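# Load a staple stick onto an open stapler's rail

## Task

Pick one staple stick out of the tray and place it straddling the open stapler's rail with its legs pointing down. The stapler must end up upright and flat, resting directly on the table. The stick must stay in place by itself, since anything the robot is still holding up does not count. Finally release it and move the grippers away.

## Robot and tools

Robot: two arms, left_arm and right_arm, each ending in a two-finger gripper. The names are labels only and do not indicate a side of any camera image. The fingers point along the gripper's own +z axis and close along its y axis. The reported hand point sits between the finger pads, roughly 1 cm short of the fingertips.

Scene frame (used in results): origin on the table surface midway between the arms, +x out over the table, +z up, left_arm on the +y side. Each result gives, per arm, end_effector_position in metres and end_effector_quat_wxyz. Printed positions can be somewhat wrong, more so at long reach. Joint limits in rad, base to gripper: waist -2.618 to 3.054, shoulder 0.000 to 3.142, elbow 0.000 to 3.142, wrist pitch -1.571 to 1.571, wrist yaw -1.571 to 1.571, wrist roll -2.094 to 2.094.

The row format (shared by both motion tools): always 14 numbers, each in [-1, 1], covering both arms even if one stays still. Order: left_arm dx, dy, dz, rx, ry, rz, opening, then right_arm dx, dy, dz, rx, ry, rz, opening. dx..rz are an offset, not a pose: a displacement from the gripper's measured pose at the start of the action, expressed in that gripper's own axes. Scale: 1.0 = 0.6 m for dx, dy, dz and 1.0 = 180 degrees for rotation; rx, ry, rz form a single rotation vector. Opening is absolute: +1 fully open (0.094 m), -1 closed.

execute_actions(actions): a list of actions, up to 15 per call. Each action is a table of up to 15 rows; each row lasts one control step of 1/30 s, and if fewer than 15 rows are given, the last row repeats to fill 15 steps. Every row in an action is measured from the pose at the start of that action, not from the preceding row. For the first action of a call, the start is the last pose reported in this scene. An empty list just returns the state and images. Per control step the commanded pose is clipped to within 70 mm and 16 degrees of the current measured pose, so large offsets need several actions; after an action an arm only continues to its last clipped pose.

move(target, speed, blocking): target is one 14-number row as above, offsets from the pose in the latest result that shows one. The gripper travels in a straight line toward it; both arms finish together, between 0.5 and 10 s, stopping short if 10 s is not enough. Rotation goes the shorter way. speed is the path's top speed in m/s, 0.002 to 0.5 (default 0.25); turning is capped at twice that value in rad/s. Paths ignore obstacles and the other arm, grippers lag and can overshoot speed, especially near full arm extension. Faster contact hits harder; aiming past a contact presses harder. The opening is sent when the move starts. With blocking=false you get a result after 0.5 s while motion continues; until a result shows it ended, use wait or stop before sending new rows or moves. The result adds a move: line with the ending (done, off_target, moving, held, fault) and limits (paced = pose clipped; held = a check blocked steps, after which the arm may jump faster), plus each gripper's distance from its target.

wait(seconds): 0 to 10; arms hold their last command, a running move keeps going and the wait returns early when it ends. stop(): brakes a running move; needs braking room, fingers keep moving. zoom_image(camera, region): camera is cam_high, cam_low, cam_left_wrist or cam_right_wrist; region [x0, y0, x1, y1] in that camera's pixels, top-left origin, at most 504 by 504. Image sizes: cam_high and cam_low 896x504, wrist cameras 504x504. finished_scene(scene): pass the integer number of the scene you are ending; it is final and reports success.

Result lines: Hand target = pose the controller is currently driving toward. grip_measured = finger opening on the command scale (the last Joint positions value is the opening in metres); each gripper reads off by up to about 1 mm. A pose unreachable line means the clearance check altered or blocked commands for the named arm. FAULT or OVER-TEMPERATURE FAULT lines mean an arm was stopped. MOTOR HOT warns from 75 °C; at 90 °C that arm stops for 10 s, at 100 °C it goes limp and drops. Joint torques are total drive output, with offsets and noise, not clean contact readings.

Practical points: arms usually settle a centimetre or more low and repeated zero offsets let them sag, so to hold an arm, send the correcting offset in a reply's first call and zeros later, raising the aim if it still hangs low. To grip, command an opening about 0.03 below grip_measured (less for a lighter hold); pads push roughly 50 to 62 N each, less on very thin parts. The staple stick is thin and light, so grasp gently and watch for slips. Occasional brief tugs on held items or pushes on loose ones may occur. The robot keeps executing the last command while you think. Avoid dropping the stick, knocking the stapler over or off its flat stance, pushing anything off the table, slamming into objects, and letting the arms collide or press on each other. After placing, open the gripper, confirm the stick rests on the rail unaided, then withdraw before ending.

Each tool is called after "Call:" as name([rows], argument=value, ...), one row to a line, values as JSON.

## Session

Call:
execute_actions(actions=[])

Scene clock: 0.00 s.
left_arm: end_effector_position=(+0.5139, +0.0005, +0.3486) grip_measured=+1.000 end_effector_quat_wxyz=(+0.558, +0.014, +0.732, -0.391) | right_arm: end_effector_position=(+0.1390, -0.0893, +0.1736) grip_measured=+1.000 end_effector_quat_wxyz=(-0.016, +0.849, -0.527, -0.021)
Joint positions: left_arm=[-0.446  1.782  1.502  0.209  0.001 -0.592  0.094] | right_arm=[ 1.187  1.52   1.437 -1.455 -0.042 -0.999  0.094]
Joint velocities: left_arm=[-0.002  0.017 -0.007 -0.007 -0.066 -0.051  0.   ] | right_arm=[-0.027  0.012 -0.017  0.051 -0.051 -0.051  0.   ]
Joint torques (N m, as the arm reports them, + toward a larger angle): no reading
Motor temperatures (°C, as the motors report them): left_arm=[33 33 30 31 33 30] | right_arm=[33 34 34 34 33 32]
Hand target (left_arm): +0.513, +0.001, +0.351; +0.558, +0.015, +0.732, -0.390
Hand target (right_arm): +0.139, -0.088, +0.177; -0.022, +0.849, -0.527, -0.025

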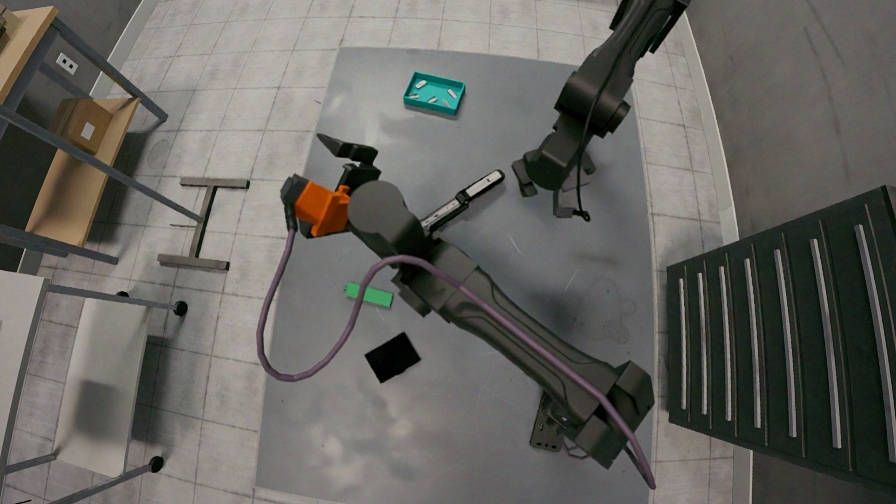

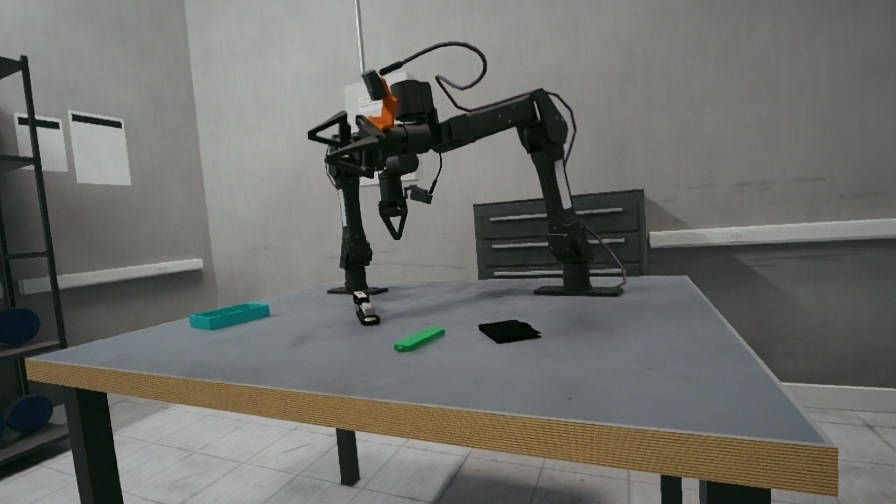

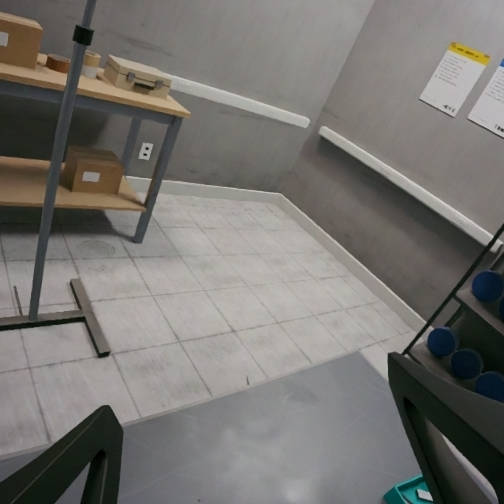

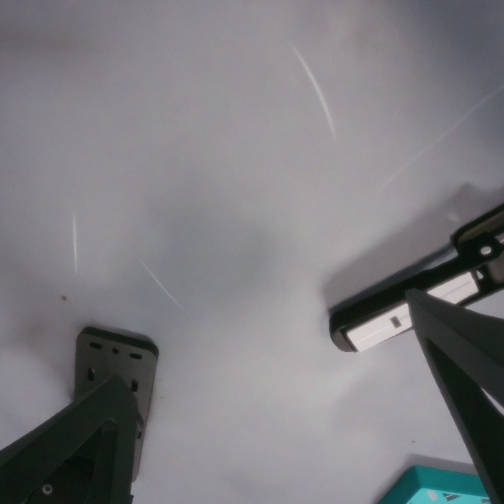

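Call:
zoom_image(camera="cam_high", region=[390,60,480,125])

Call:
move(target=[-0.245,0.425,-0.46,-0.21,-0.14,-0.02,1,0.663,-0.062,0.03,0,0,0.645,0], speed=0.35)

Region (390, 60, 480, 125) of cam_high's 896x504 image, scaled by 5.600, with more detail than that image has.

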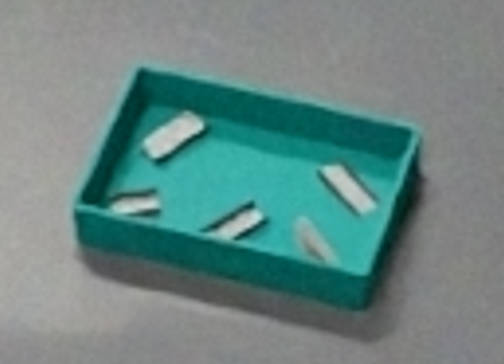

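Scene clock: 3.77 s.
left_arm: end_effector_position=(+0.4685, +0.3985, +0.3539) grip_measured=+1.000 end_effector_quat_wxyz=(+0.669, -0.269, +0.677, -0.145) | right_arm: end_effector_position=(+0.3433, -0.4263, +0.1280) grip_measured=+0.003 end_effector_quat_wxyz=(-0.017, -0.008, +0.999, +0.029)
Joint positions: left_arm=[ 0.305  1.2    0.979  0.16  -0.044 -0.595  0.094] | right_arm=[-0.179  1.919  1.716 -1.42  -0.043 -0.352  0.047]
Joint velocities: left_arm=[-0.017 -0.012  0.002  0.037  0.022 -0.037  0.   ] | right_arm=[-0.017 -0.017  0.007 -0.022  0.037 -0.007  0.001]
Joint torques (N m, as the arm reports them, + toward a larger angle): left_arm=[ 0.6  -8.    6.92  1.68  0.02  0.13] | right_arm=[-0.34 -9.85  9.62  0.04  0.03  0.02]
Motor temperatures (°C, as the motors report them): left_arm=[33 34 31 32 33 30] | right_arm=[33 34 35 34 33 32]
Hand target (left_arm): +0.461, +0.399, +0.348; +0.664, -0.269, +0.684, -0.141
Hand target (right_arm): +0.349, -0.431, +0.135; -0.008, -0.002, +1.000, +0.023
Off the commanded pose (left_arm): 0.008 m, 1 deg.
Off the commanded pose (right_arm): 0.008 m, 1 deg.
move: done

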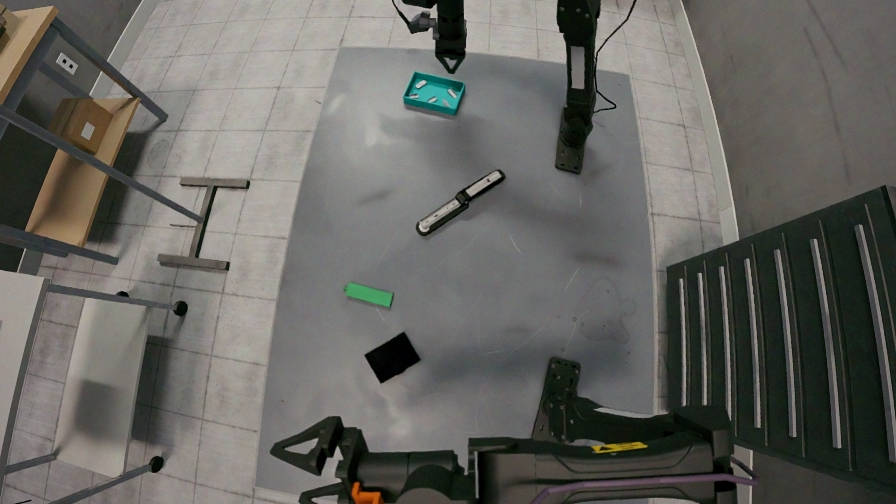

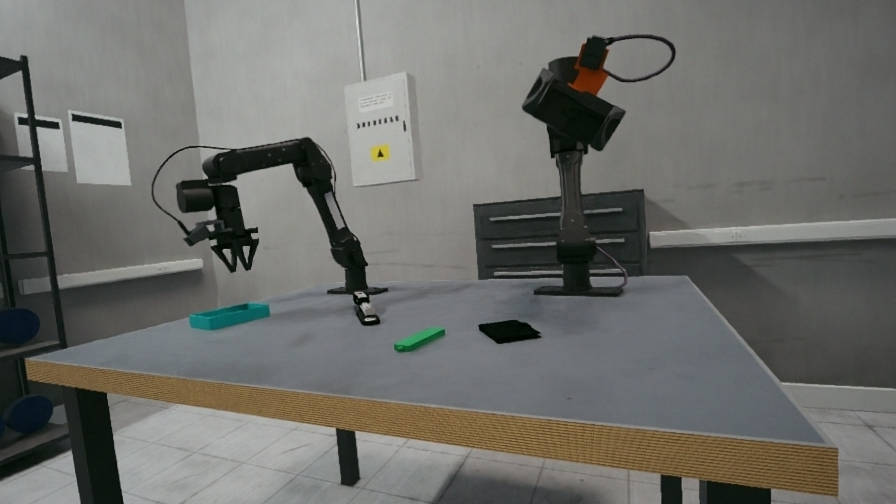

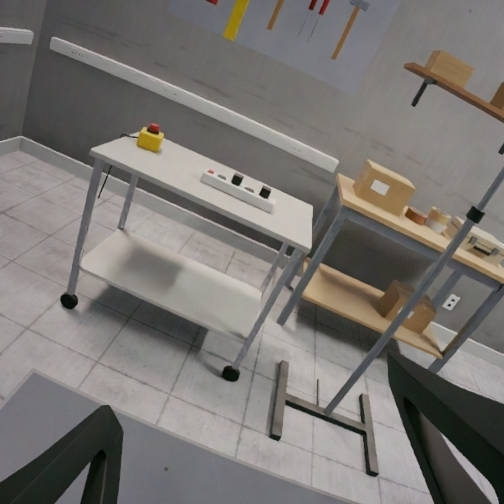

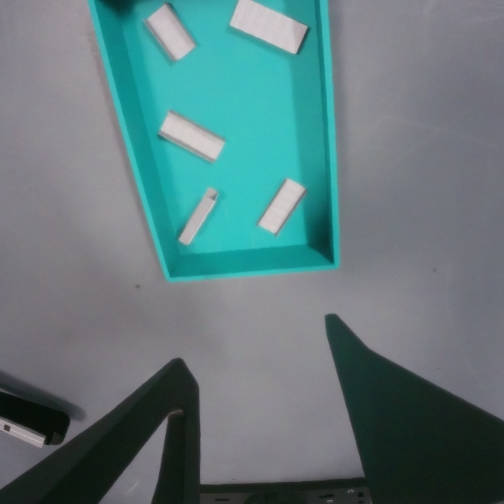

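Call:
zoom_image(camera="cam_right_wrist", region=[90,0,350,280])

Region (90, 0, 350, 280) of cam_right_wrist's 504x504 image, scaled by 1.800, with more detail than that image has; it fills the left 468 columns of this view, and the rest is white.

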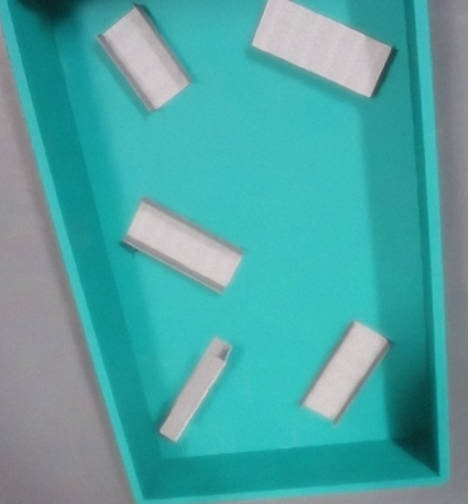

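Call:
move(target=[0,0,0,0,0,0,1,-0.15,-0.03,0.08,0.018,-0.012,0.27,-0.05], speed=0.25)

Scene clock: 6.20 s.
left_arm: end_effector_position=(+0.4686, +0.3984, +0.3539) grip_measured=+1.000 end_effector_quat_wxyz=(+0.669, -0.269, +0.677, -0.145) | right_arm: end_effector_position=(+0.4248, -0.4389, +0.0689) grip_measured=-0.047 end_effector_quat_wxyz=(-0.021, +0.404, +0.914, +0.001)
Joint positions: left_arm=[ 0.305  1.2    0.979  0.16  -0.043 -0.595  0.094] | right_arm=[-0.129  2.265  2.008 -1.354 -0.007  0.547  0.045]
Joint velocities: left_arm=[-0.012 -0.012  0.002 -0.022 -0.007 -0.066  0.   ] | right_arm=[ 0.007 -0.007 -0.002  0.007  0.007  0.007 -0.001]
Joint torques (N m, as the arm reports them, + toward a larger angle): left_arm=[-0.29 -5.24  8.9   1.89  0.01  0.04] | right_arm=[  0.76 -12.6    9.52   0.02   0.18   0.01]
Motor temperatures (°C, as the motors report them): left_arm=[33 34 32 32 33 30] | right_arm=[33 35 36 34 33 32]
Hand target (left_arm): +0.469, +0.398, +0.354; +0.669, -0.269, +0.677, -0.145
Hand target (right_arm): +0.431, -0.440, +0.075; -0.009, +0.404, +0.915, -0.008
Off the commanded pose (left_arm): 0.000 m, 0 deg.
Off the commanded pose (right_arm): 0.010 m, 2 deg.
move: done

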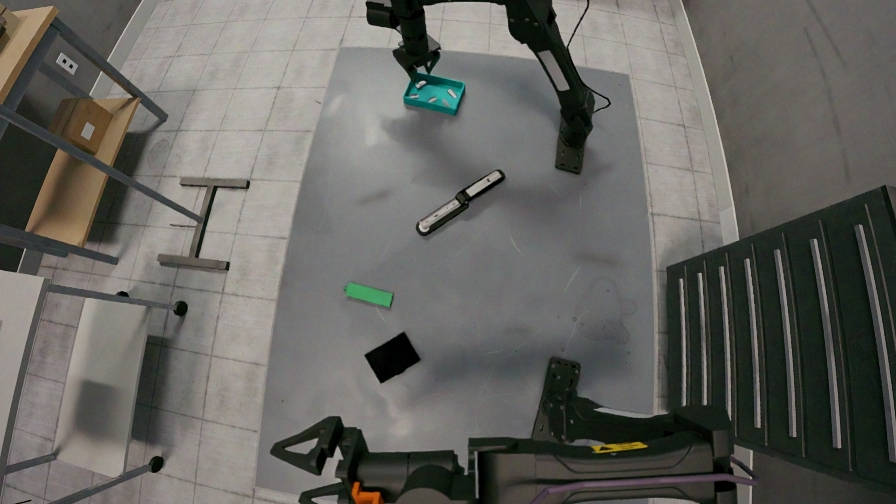

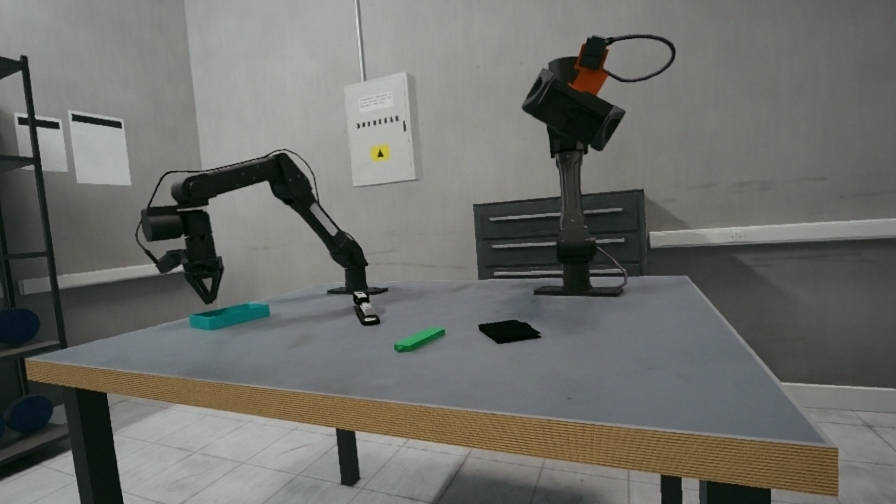

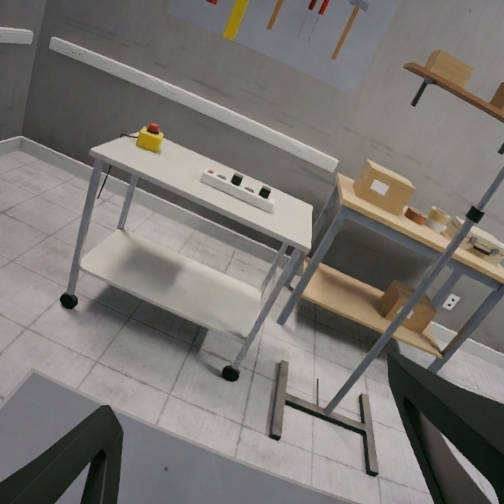

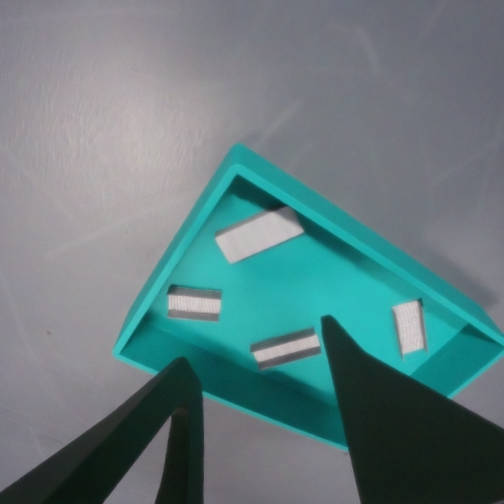

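Call:
move(target=[0,0,0,0,0,0,1,-0.038,-0.014,0.035,0,-0.012,-0.028,-0.1], speed=0.06)

Scene clock: 7.50 s.
left_arm: end_effector_position=(+0.4686, +0.3984, +0.3539) grip_measured=+1.000 end_effector_quat_wxyz=(+0.669, -0.269, +0.677, -0.145) | right_arm: end_effector_position=(+0.4396, -0.4558, +0.0559) grip_measured=-0.097 end_effector_quat_wxyz=(+0.006, +0.363, +0.932, +0.003)
Joint positions: left_arm=[ 0.305  1.2    0.979  0.16  -0.043 -0.595  0.094] | right_arm=[-0.155  2.295  2.008 -1.271 -0.005  0.432  0.042]
Joint velocities: left_arm=[-0.012  0.012  0.022  0.022 -0.022 -0.022  0.   ] | right_arm=[-0.022  0.007 -0.017 -0.022  0.081  0.007 -0.   ]
Joint torques (N m, as the arm reports them, + toward a larger angle): left_arm=[-0.09 -5.43  9.07  1.85  0.01  0.06] | right_arm=[ -0.77 -13.21   4.78   0.31   0.14  -0.09]
Motor temperatures (°C, as the motors report them): left_arm=[33 34 32 33 33 30] | right_arm=[33 36 36 34 33 32]
Hand target (left_arm): +0.469, +0.398, +0.354; +0.669, -0.269, +0.677, -0.145
Hand target (right_arm): +0.433, -0.461, +0.047; -0.004, +0.363, +0.932, -0.006
Off the commanded pose (left_arm): 0.000 m, 0 deg.
Off the commanded pose (right_arm): 0.012 m, 2 deg.
move: off_target (right_arm)

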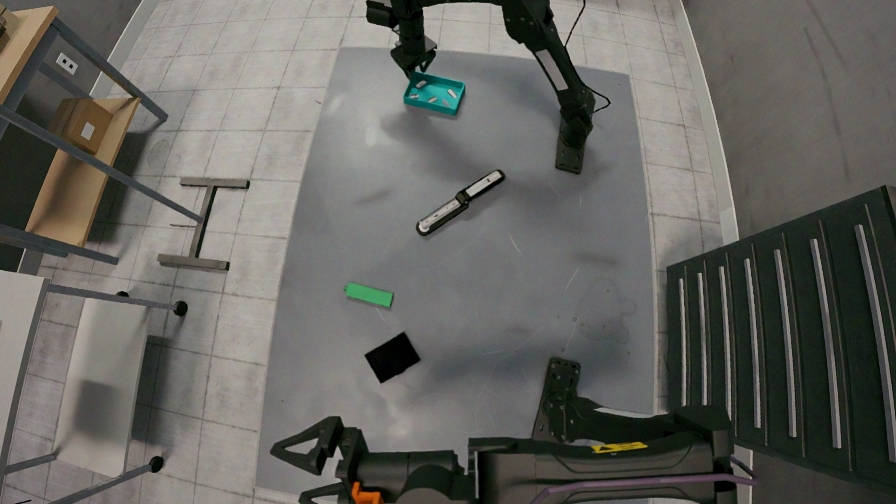

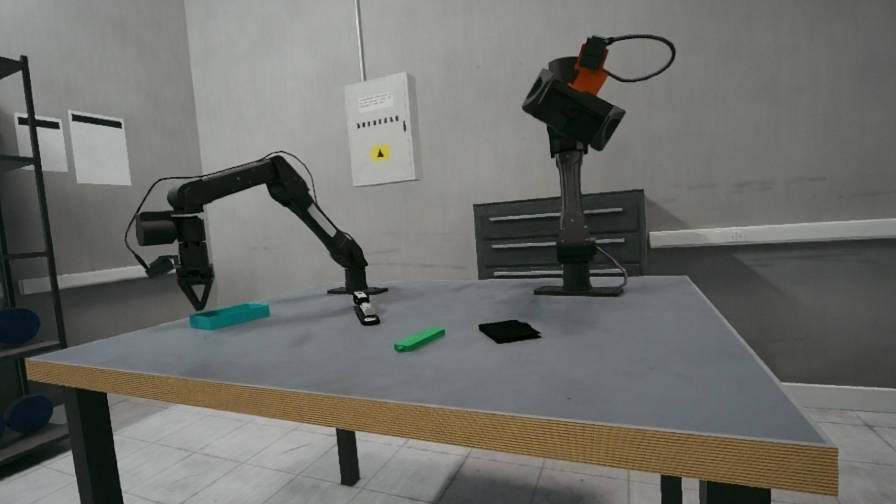

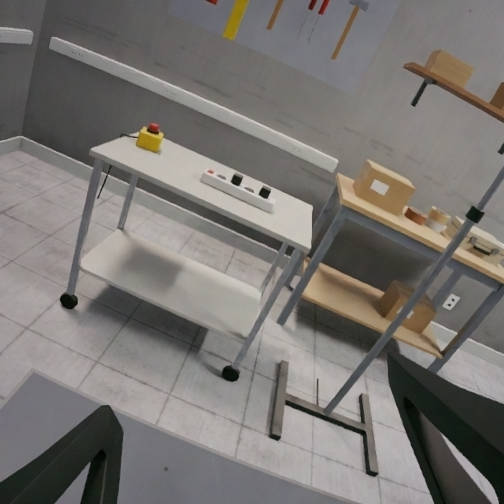

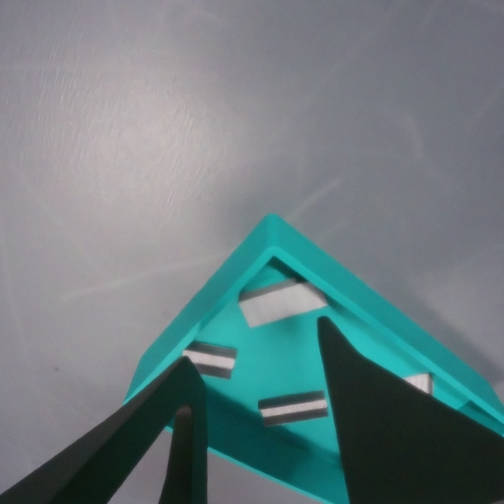

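Call:
move(target=[0,0,0,0,0,0,1,0.004,-0.034,0.03,0,0,0,-0.1], speed=0.04)

Scene clock: 8.53 s.
left_arm: end_effector_position=(+0.4686, +0.3984, +0.3539) grip_measured=+1.000 end_effector_quat_wxyz=(+0.669, -0.269, +0.677, -0.145) | right_arm: end_effector_position=(+0.4301, -0.4653, +0.0427) grip_measured=-0.098 end_effector_quat_wxyz=(+0.009, +0.362, +0.932, +0.005)
Joint positions: left_arm=[ 0.305  1.2    0.979  0.16  -0.043 -0.595  0.094] | right_arm=[-0.183  2.265  1.904 -1.191 -0.009  0.401  0.042]
Joint velocities: left_arm=[-0.002  0.017  0.012 -0.051  0.037 -0.095  0.   ] | right_arm=[-0.007 -0.002  0.007  0.037 -0.007 -0.022 -0.   ]
Joint torques (N m, as the arm reports them, + toward a larger angle): left_arm=[-0.04 -5.34  8.9   1.88 -0.01  0.03] | right_arm=[ -0.9  -14.     4.37   0.35   0.05  -0.09]
Motor temperatures (°C, as the motors report them): left_arm=[33 34 32 33 33 30] | right_arm=[33 36 36 34 33 32]
Hand target (left_arm): +0.469, +0.398, +0.354; +0.669, -0.269, +0.677, -0.145
Hand target (right_arm): +0.424, -0.469, +0.038; +0.005, +0.363, +0.932, +0.003
Off the commanded pose (left_arm): 0.000 m, 0 deg.
Off the commanded pose (right_arm): 0.009 m, 0 deg.
move: done

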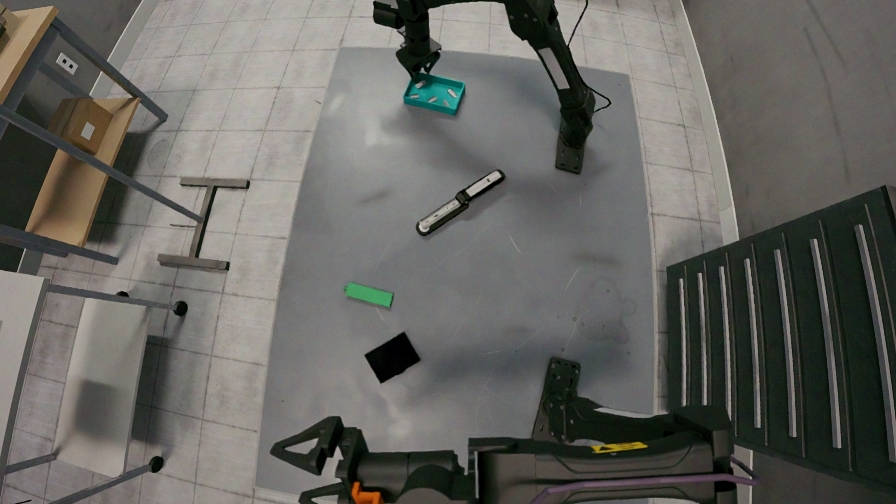

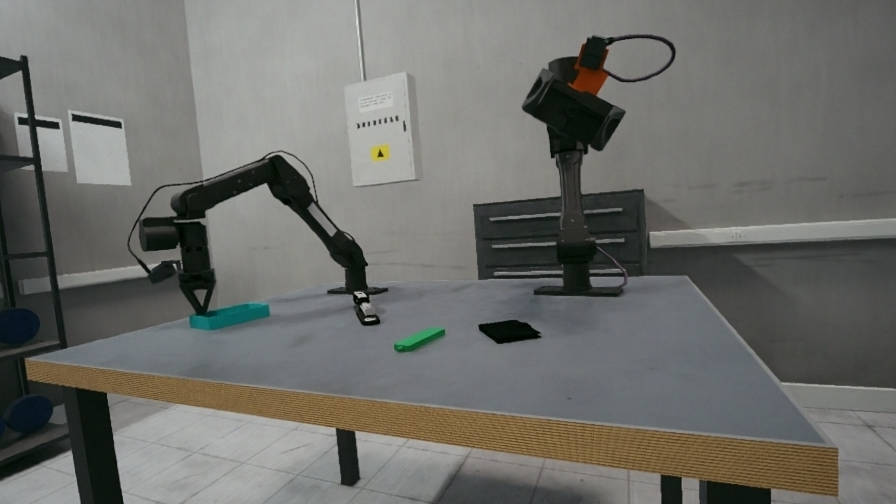

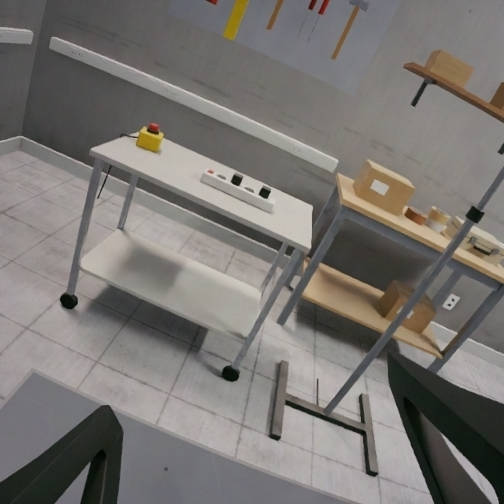

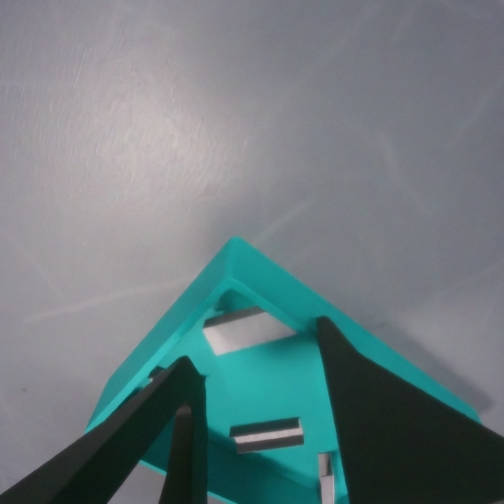

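Call:
move(target=[0,0,0,0,0,0,1,0,0.004,-0.005,0,0,-0.5,-0.55], speed=0.45)

Scene clock: 11.17 s.
left_arm: end_effector_position=(+0.4686, +0.3984, +0.3539) grip_measured=+1.000 end_effector_quat_wxyz=(+0.669, -0.269, +0.677, -0.145) | right_arm: end_effector_position=(+0.4215, -0.4673, +0.0427) grip_measured=-0.547 end_effector_quat_wxyz=(-0.010, -0.396, +0.918, -0.003)
Joint positions: left_arm=[ 0.305  1.2    0.979  0.16  -0.043 -0.595  0.094] | right_arm=[-0.183  2.265  1.904 -1.221  0.018 -1.154  0.021]
Joint velocities: left_arm=[-0.027  0.002  0.002 -0.007  0.037  0.022  0.   ] | right_arm=[ 0.017 -0.002 -0.007 -0.022 -0.022 -0.051  0.001]
Joint torques (N m, as the arm reports them, + toward a larger angle): left_arm=[-0.03 -5.42  8.94  1.9   0.05  0.06] | right_arm=[  0.41 -13.05   8.     0.3   -0.18  -0.12]
Motor temperatures (°C, as the motors report them): left_arm=[33 34 32 34 33 30] | right_arm=[33 37 36 34 33 32]
Hand target (left_arm): +0.469, +0.398, +0.354; +0.669, -0.269, +0.677, -0.145
Hand target (right_arm): +0.432, -0.463, +0.046; +0.010, -0.404, +0.915, -0.003
Off the commanded pose (left_arm): 0.000 m, 0 deg.
Off the commanded pose (right_arm): 0.011 m, 2 deg.
move: off_target (right_arm)

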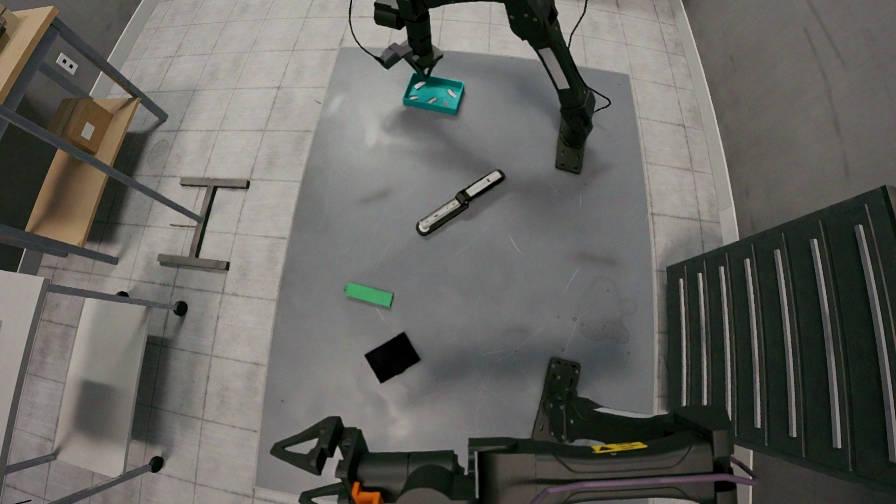

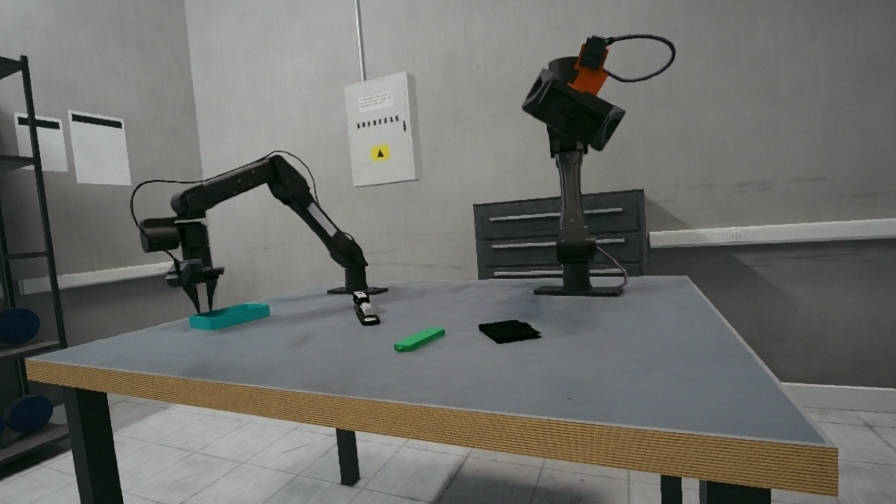

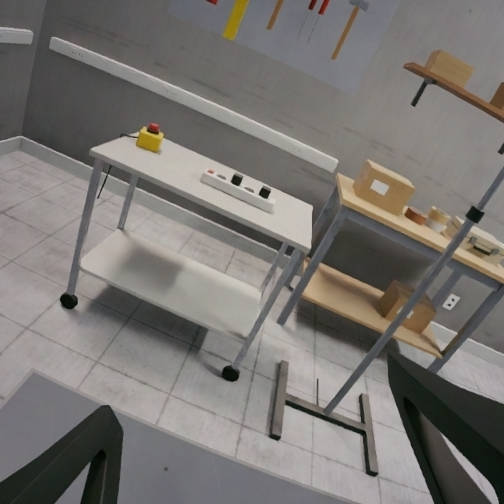

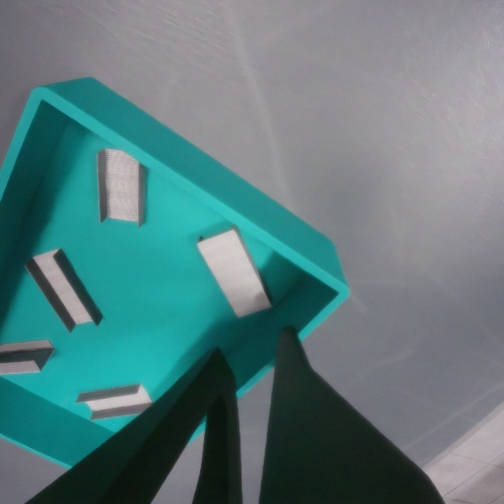

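Call:
move(target=[0,0,0,0,0,0,1,-0.04,0.0,0.0,0,-0.012,-0.01,-0.55], speed=0.04)

Scene clock: 12.27 s.
left_arm: end_effector_position=(+0.4686, +0.3984, +0.3539) grip_measured=+1.000 end_effector_quat_wxyz=(+0.669, -0.269, +0.677, -0.145) | right_arm: end_effector_position=(+0.4246, -0.4522, +0.0328) grip_measured=-0.548 end_effector_quat_wxyz=(-0.014, -0.410, +0.912, +0.011)
Joint positions: left_arm=[ 0.305  1.2    0.979  0.16  -0.043 -0.595  0.094] | right_arm=[-0.154  2.289  1.904 -1.222  0.003 -1.156  0.021]
Joint velocities: left_arm=[-0.007  0.002  0.007 -0.007 -0.066  0.051  0.   ] | right_arm=[ 0.007 -0.017 -0.007 -0.051  0.051 -0.037 -0.002]
Joint torques (N m, as the arm reports them, + toward a larger angle): left_arm=[-0.13 -5.63  8.97  1.87  0.03  0.04] | right_arm=[  0.41 -13.35   9.93   0.11  -0.18   0.03]
Motor temperatures (°C, as the motors report them): left_arm=[33 34 33 34 33 30] | right_arm=[33 38 36 34 33 32]
Hand target (left_arm): +0.469, +0.398, +0.354; +0.669, -0.269, +0.677, -0.145
Hand target (right_arm): +0.437, -0.450, +0.042; +0.007, -0.411, +0.912, +0.005
Off the commanded pose (left_arm): 0.000 m, 0 deg.
Off the commanded pose (right_arm): 0.017 m, 3 deg.
move: off_target (right_arm)

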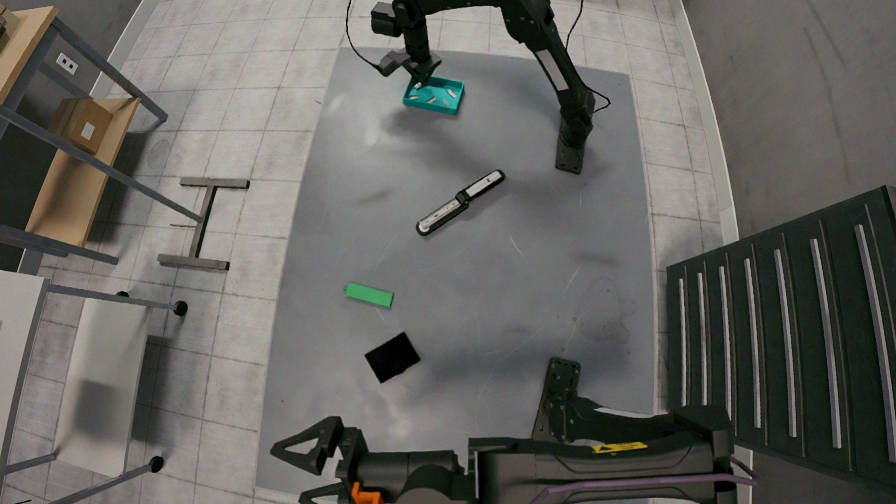

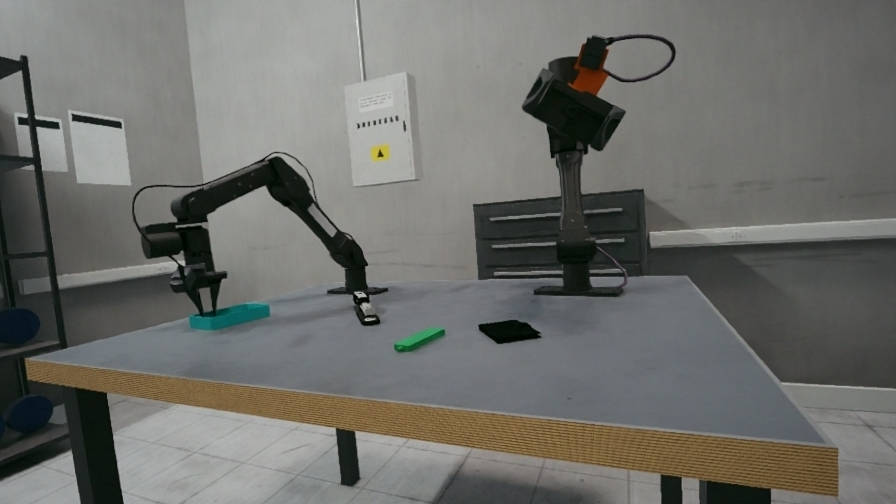

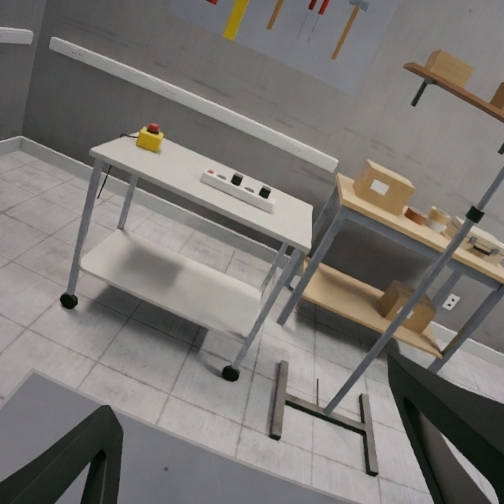

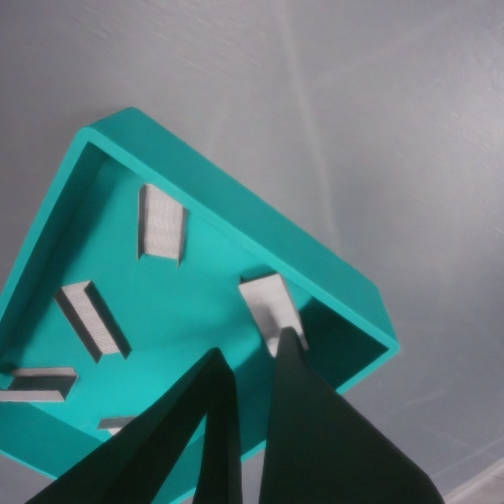

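Call:
move(target=[0,0,0,0,0,0,1,-0.0146,-0.024,0.0,0.018,-0.011,0,-0.55], speed=0.03)

Scene clock: 13.77 s.
left_arm: end_effector_position=(+0.4686, +0.3984, +0.3539) grip_measured=+1.000 end_effector_quat_wxyz=(+0.669, -0.269, +0.677, -0.145) | right_arm: end_effector_position=(+0.4371, -0.4560, +0.0327) grip_measured=-0.547 end_effector_quat_wxyz=(+0.006, -0.410, +0.912, -0.007)
Joint positions: left_arm=[ 0.305  1.2    0.979  0.16  -0.043 -0.595  0.094] | right_arm=[-0.154  2.289  1.904 -1.169  0.002 -1.156  0.021]
Joint velocities: left_arm=[ 0.002  0.002  0.017 -0.022 -0.139 -0.037  0.   ] | right_arm=[-0.002 -0.007 -0.002 -0.051 -0.022  0.022 -0.   ]
Joint torques (N m, as the arm reports them, + toward a larger angle): left_arm=[-0.09 -5.34  8.93  1.86  0.    0.06] | right_arm=[  0.1  -13.2    7.06   0.41  -0.03  -0.05]
Motor temperatures (°C, as the motors report them): left_arm=[33 34 33 34 33 30] | right_arm=[33 38 36 34 33 32]
Hand target (left_arm): +0.469, +0.398, +0.354; +0.669, -0.269, +0.677, -0.145
Hand target (right_arm): +0.441, -0.455, +0.032; +0.013, -0.410, +0.912, -0.008
Off the commanded pose (left_arm): 0.000 m, 0 deg.
Off the commanded pose (right_arm): 0.004 m, 1 deg.
move: done

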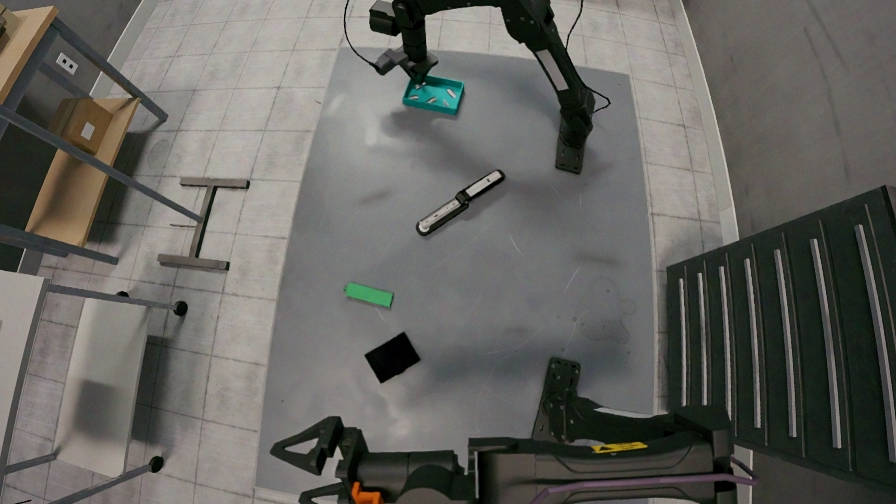

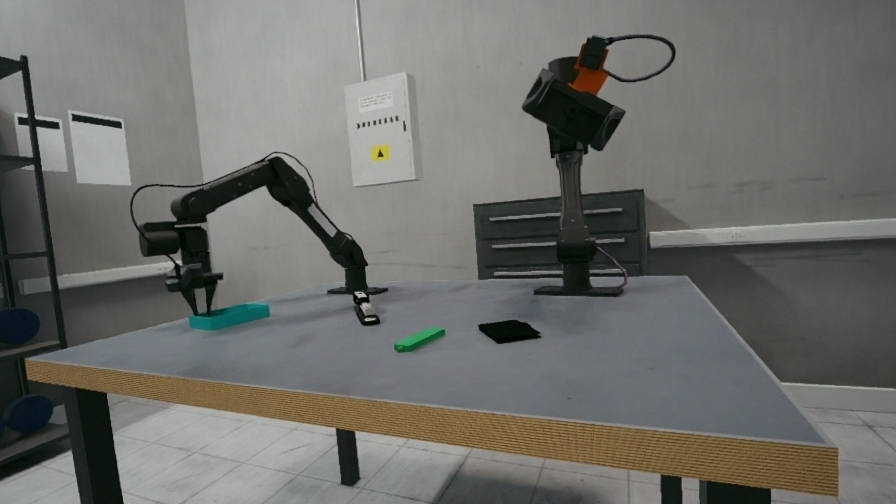

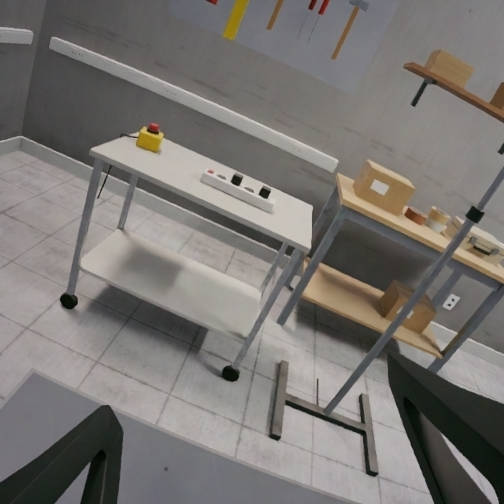

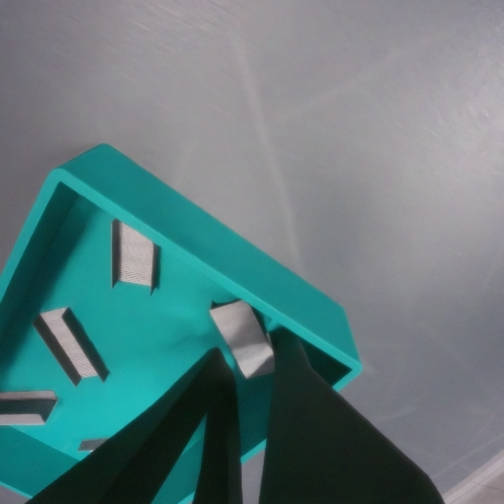

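Shoulder descent (drifts inward, as needed).

Call:
move(target=[0,0,0,0,0,0,1,0.003,0.005,0.027,-0.0095,0.005,0,-0.55], speed=0.02)

Call:
move(target=[0,0,0,0,0,0,1,0,0,0,0,0,0,-0.78])

Scene clock: 14.93 s.
left_arm: end_effector_position=(+0.4686, +0.3984, +0.3539) grip_measured=+1.000 end_effector_quat_wxyz=(+0.669, -0.269, +0.677, -0.145) | right_arm: end_effector_position=(+0.4347, -0.4553, +0.0212) grip_measured=-0.548 end_effector_quat_wxyz=(-0.004, -0.410, +0.912, +0.002)
Joint positions: left_arm=[ 0.305  1.2    0.979  0.16  -0.043 -0.595  0.094] | right_arm=[-0.154  2.316  1.904 -1.169  0.002 -1.156  0.021]
Joint velocities: left_arm=[-0.002 -0.012  0.002  0.037 -0.037  0.022  0.   ] | right_arm=[-0.002 -0.002 -0.002 -0.022  0.022  0.022 -0.   ]
Joint torques (N m, as the arm reports them, + toward a larger angle): left_arm=[-0.13 -5.43  8.86  1.92 -0.04  0.02] | right_arm=[  0.06 -12.8    6.4    0.23   0.02  -0.06]
Motor temperatures (°C, as the motors report them): left_arm=[33 34 33 34 33 30] | right_arm=[33 38 36 34 33 32]
Hand target (left_arm): +0.469, +0.398, +0.354; +0.669, -0.269, +0.677, -0.145
Hand target (right_arm): +0.434, -0.456, +0.016; -0.008, -0.410, +0.912, +0.004
Off the commanded pose (left_arm): 0.000 m, 0 deg.
Off the commanded pose (right_arm): 0.005 m, 0 deg.
move: done

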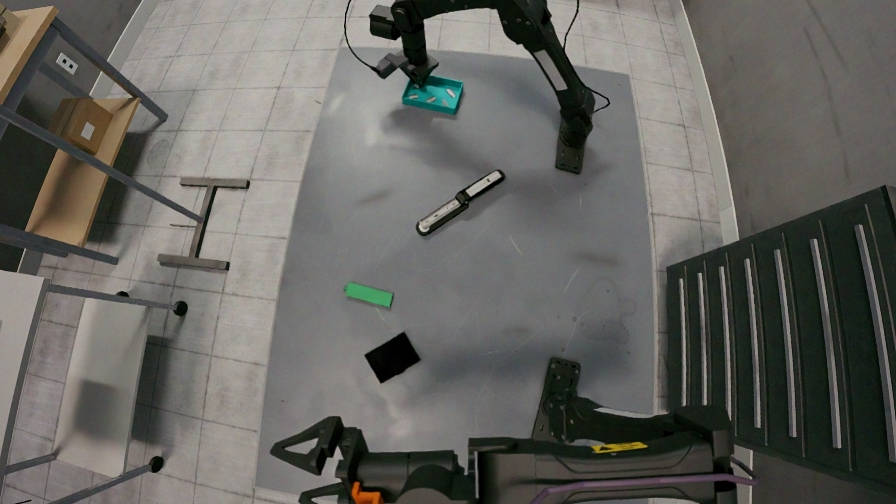

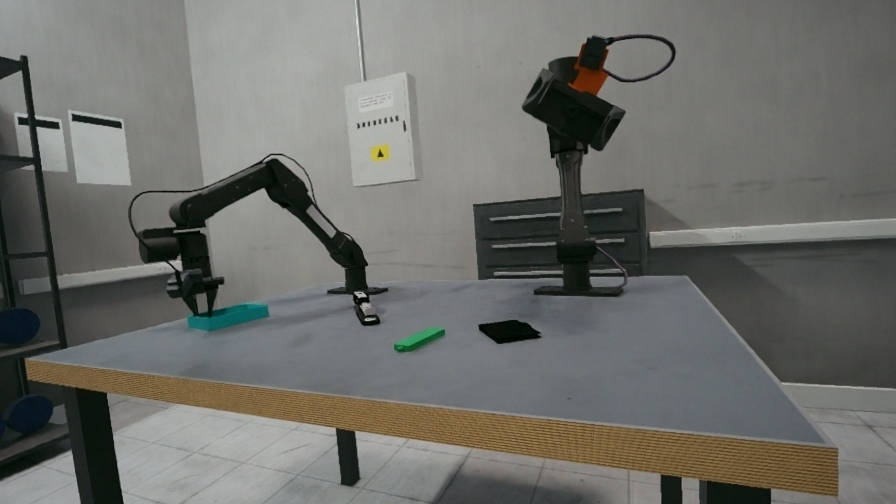

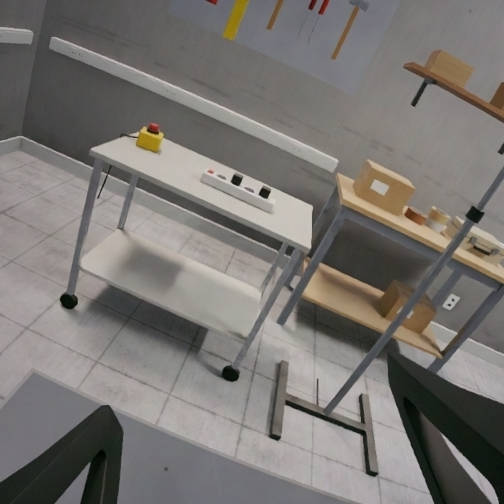

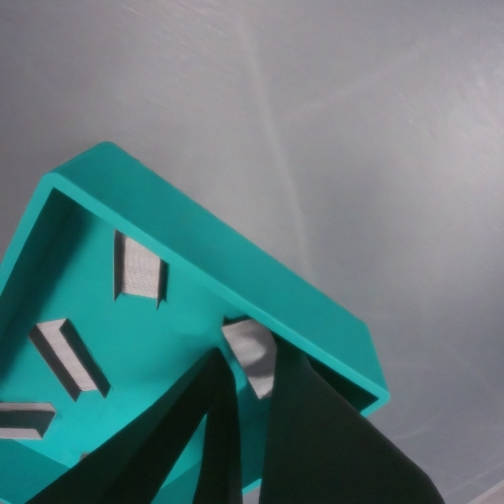

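Scene clock: 15.43 s.
left_arm: end_effector_position=(+0.4686, +0.3984, +0.3539) grip_measured=+1.000 end_effector_quat_wxyz=(+0.669, -0.269, +0.677, -0.145) | right_arm: end_effector_position=(+0.4347, -0.4553, +0.0212) grip_measured=-0.755 end_effector_quat_wxyz=(-0.004, -0.410, +0.912, +0.002)
Joint positions: left_arm=[ 0.305  1.2    0.979  0.16  -0.043 -0.595  0.094] | right_arm=[-0.154  2.316  1.904 -1.169  0.002 -1.156  0.012]
Joint velocities: left_arm=[ 0.007  0.012 -0.012 -0.007 -0.007 -0.022  0.   ] | right_arm=[-0.002 -0.002 -0.017  0.037 -0.007  0.051 -0.   ]
Joint torques (N m, as the arm reports them, + toward a larger angle): left_arm=[-0.02 -5.46  8.99  1.89 -0.03  0.04] | right_arm=[ -0.05 -13.49   6.66   0.19   0.01  -0.06]
Motor temperatures (°C, as the motors report them): left_arm=[33 34 33 34 33 30] | right_arm=[33 39 36 34 33 32]
Hand target (left_arm): +0.469, +0.398, +0.354; +0.669, -0.269, +0.677, -0.145
Hand target (right_arm): +0.435, -0.455, +0.021; -0.004, -0.410, +0.912, +0.002
Off the commanded pose (left_arm): 0.000 m, 0 deg.
Off the commanded pose (right_arm): 0.000 m, 0 deg.
move: done

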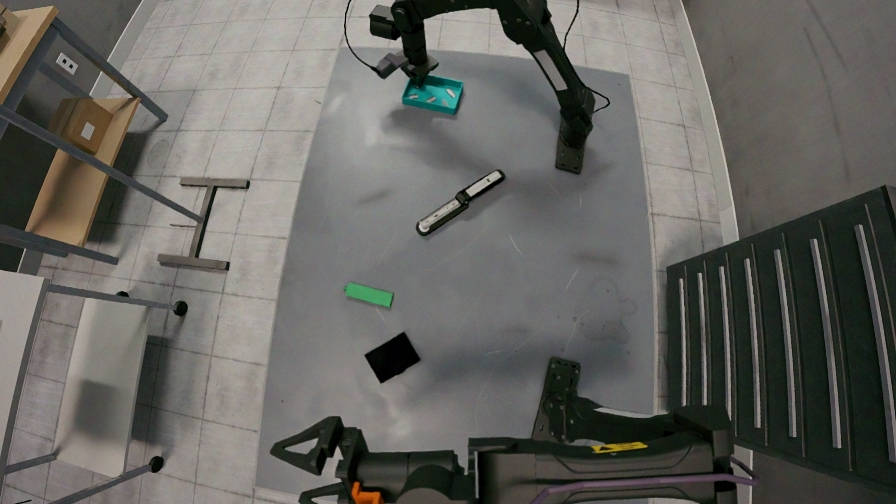

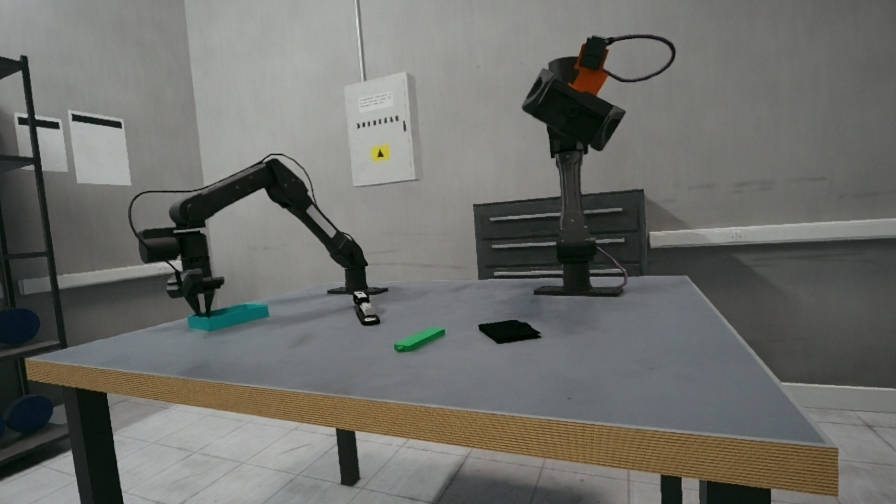

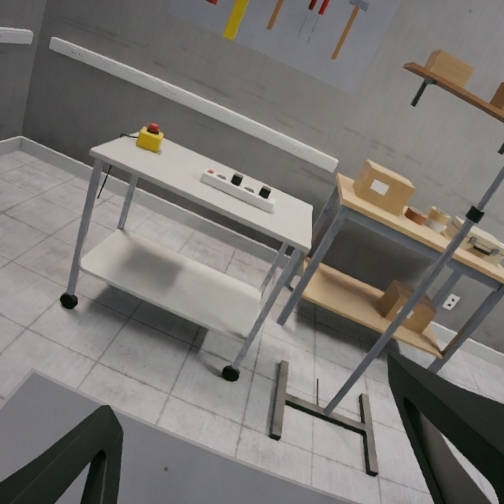

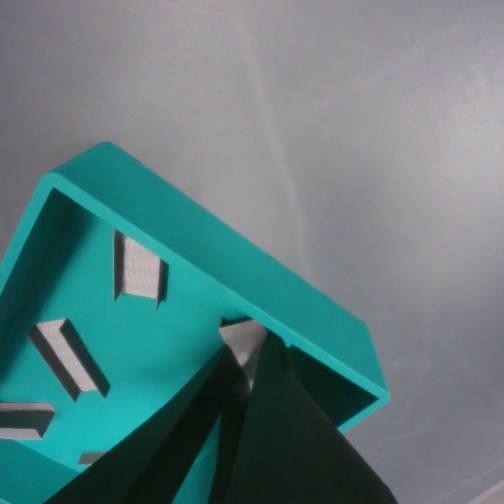

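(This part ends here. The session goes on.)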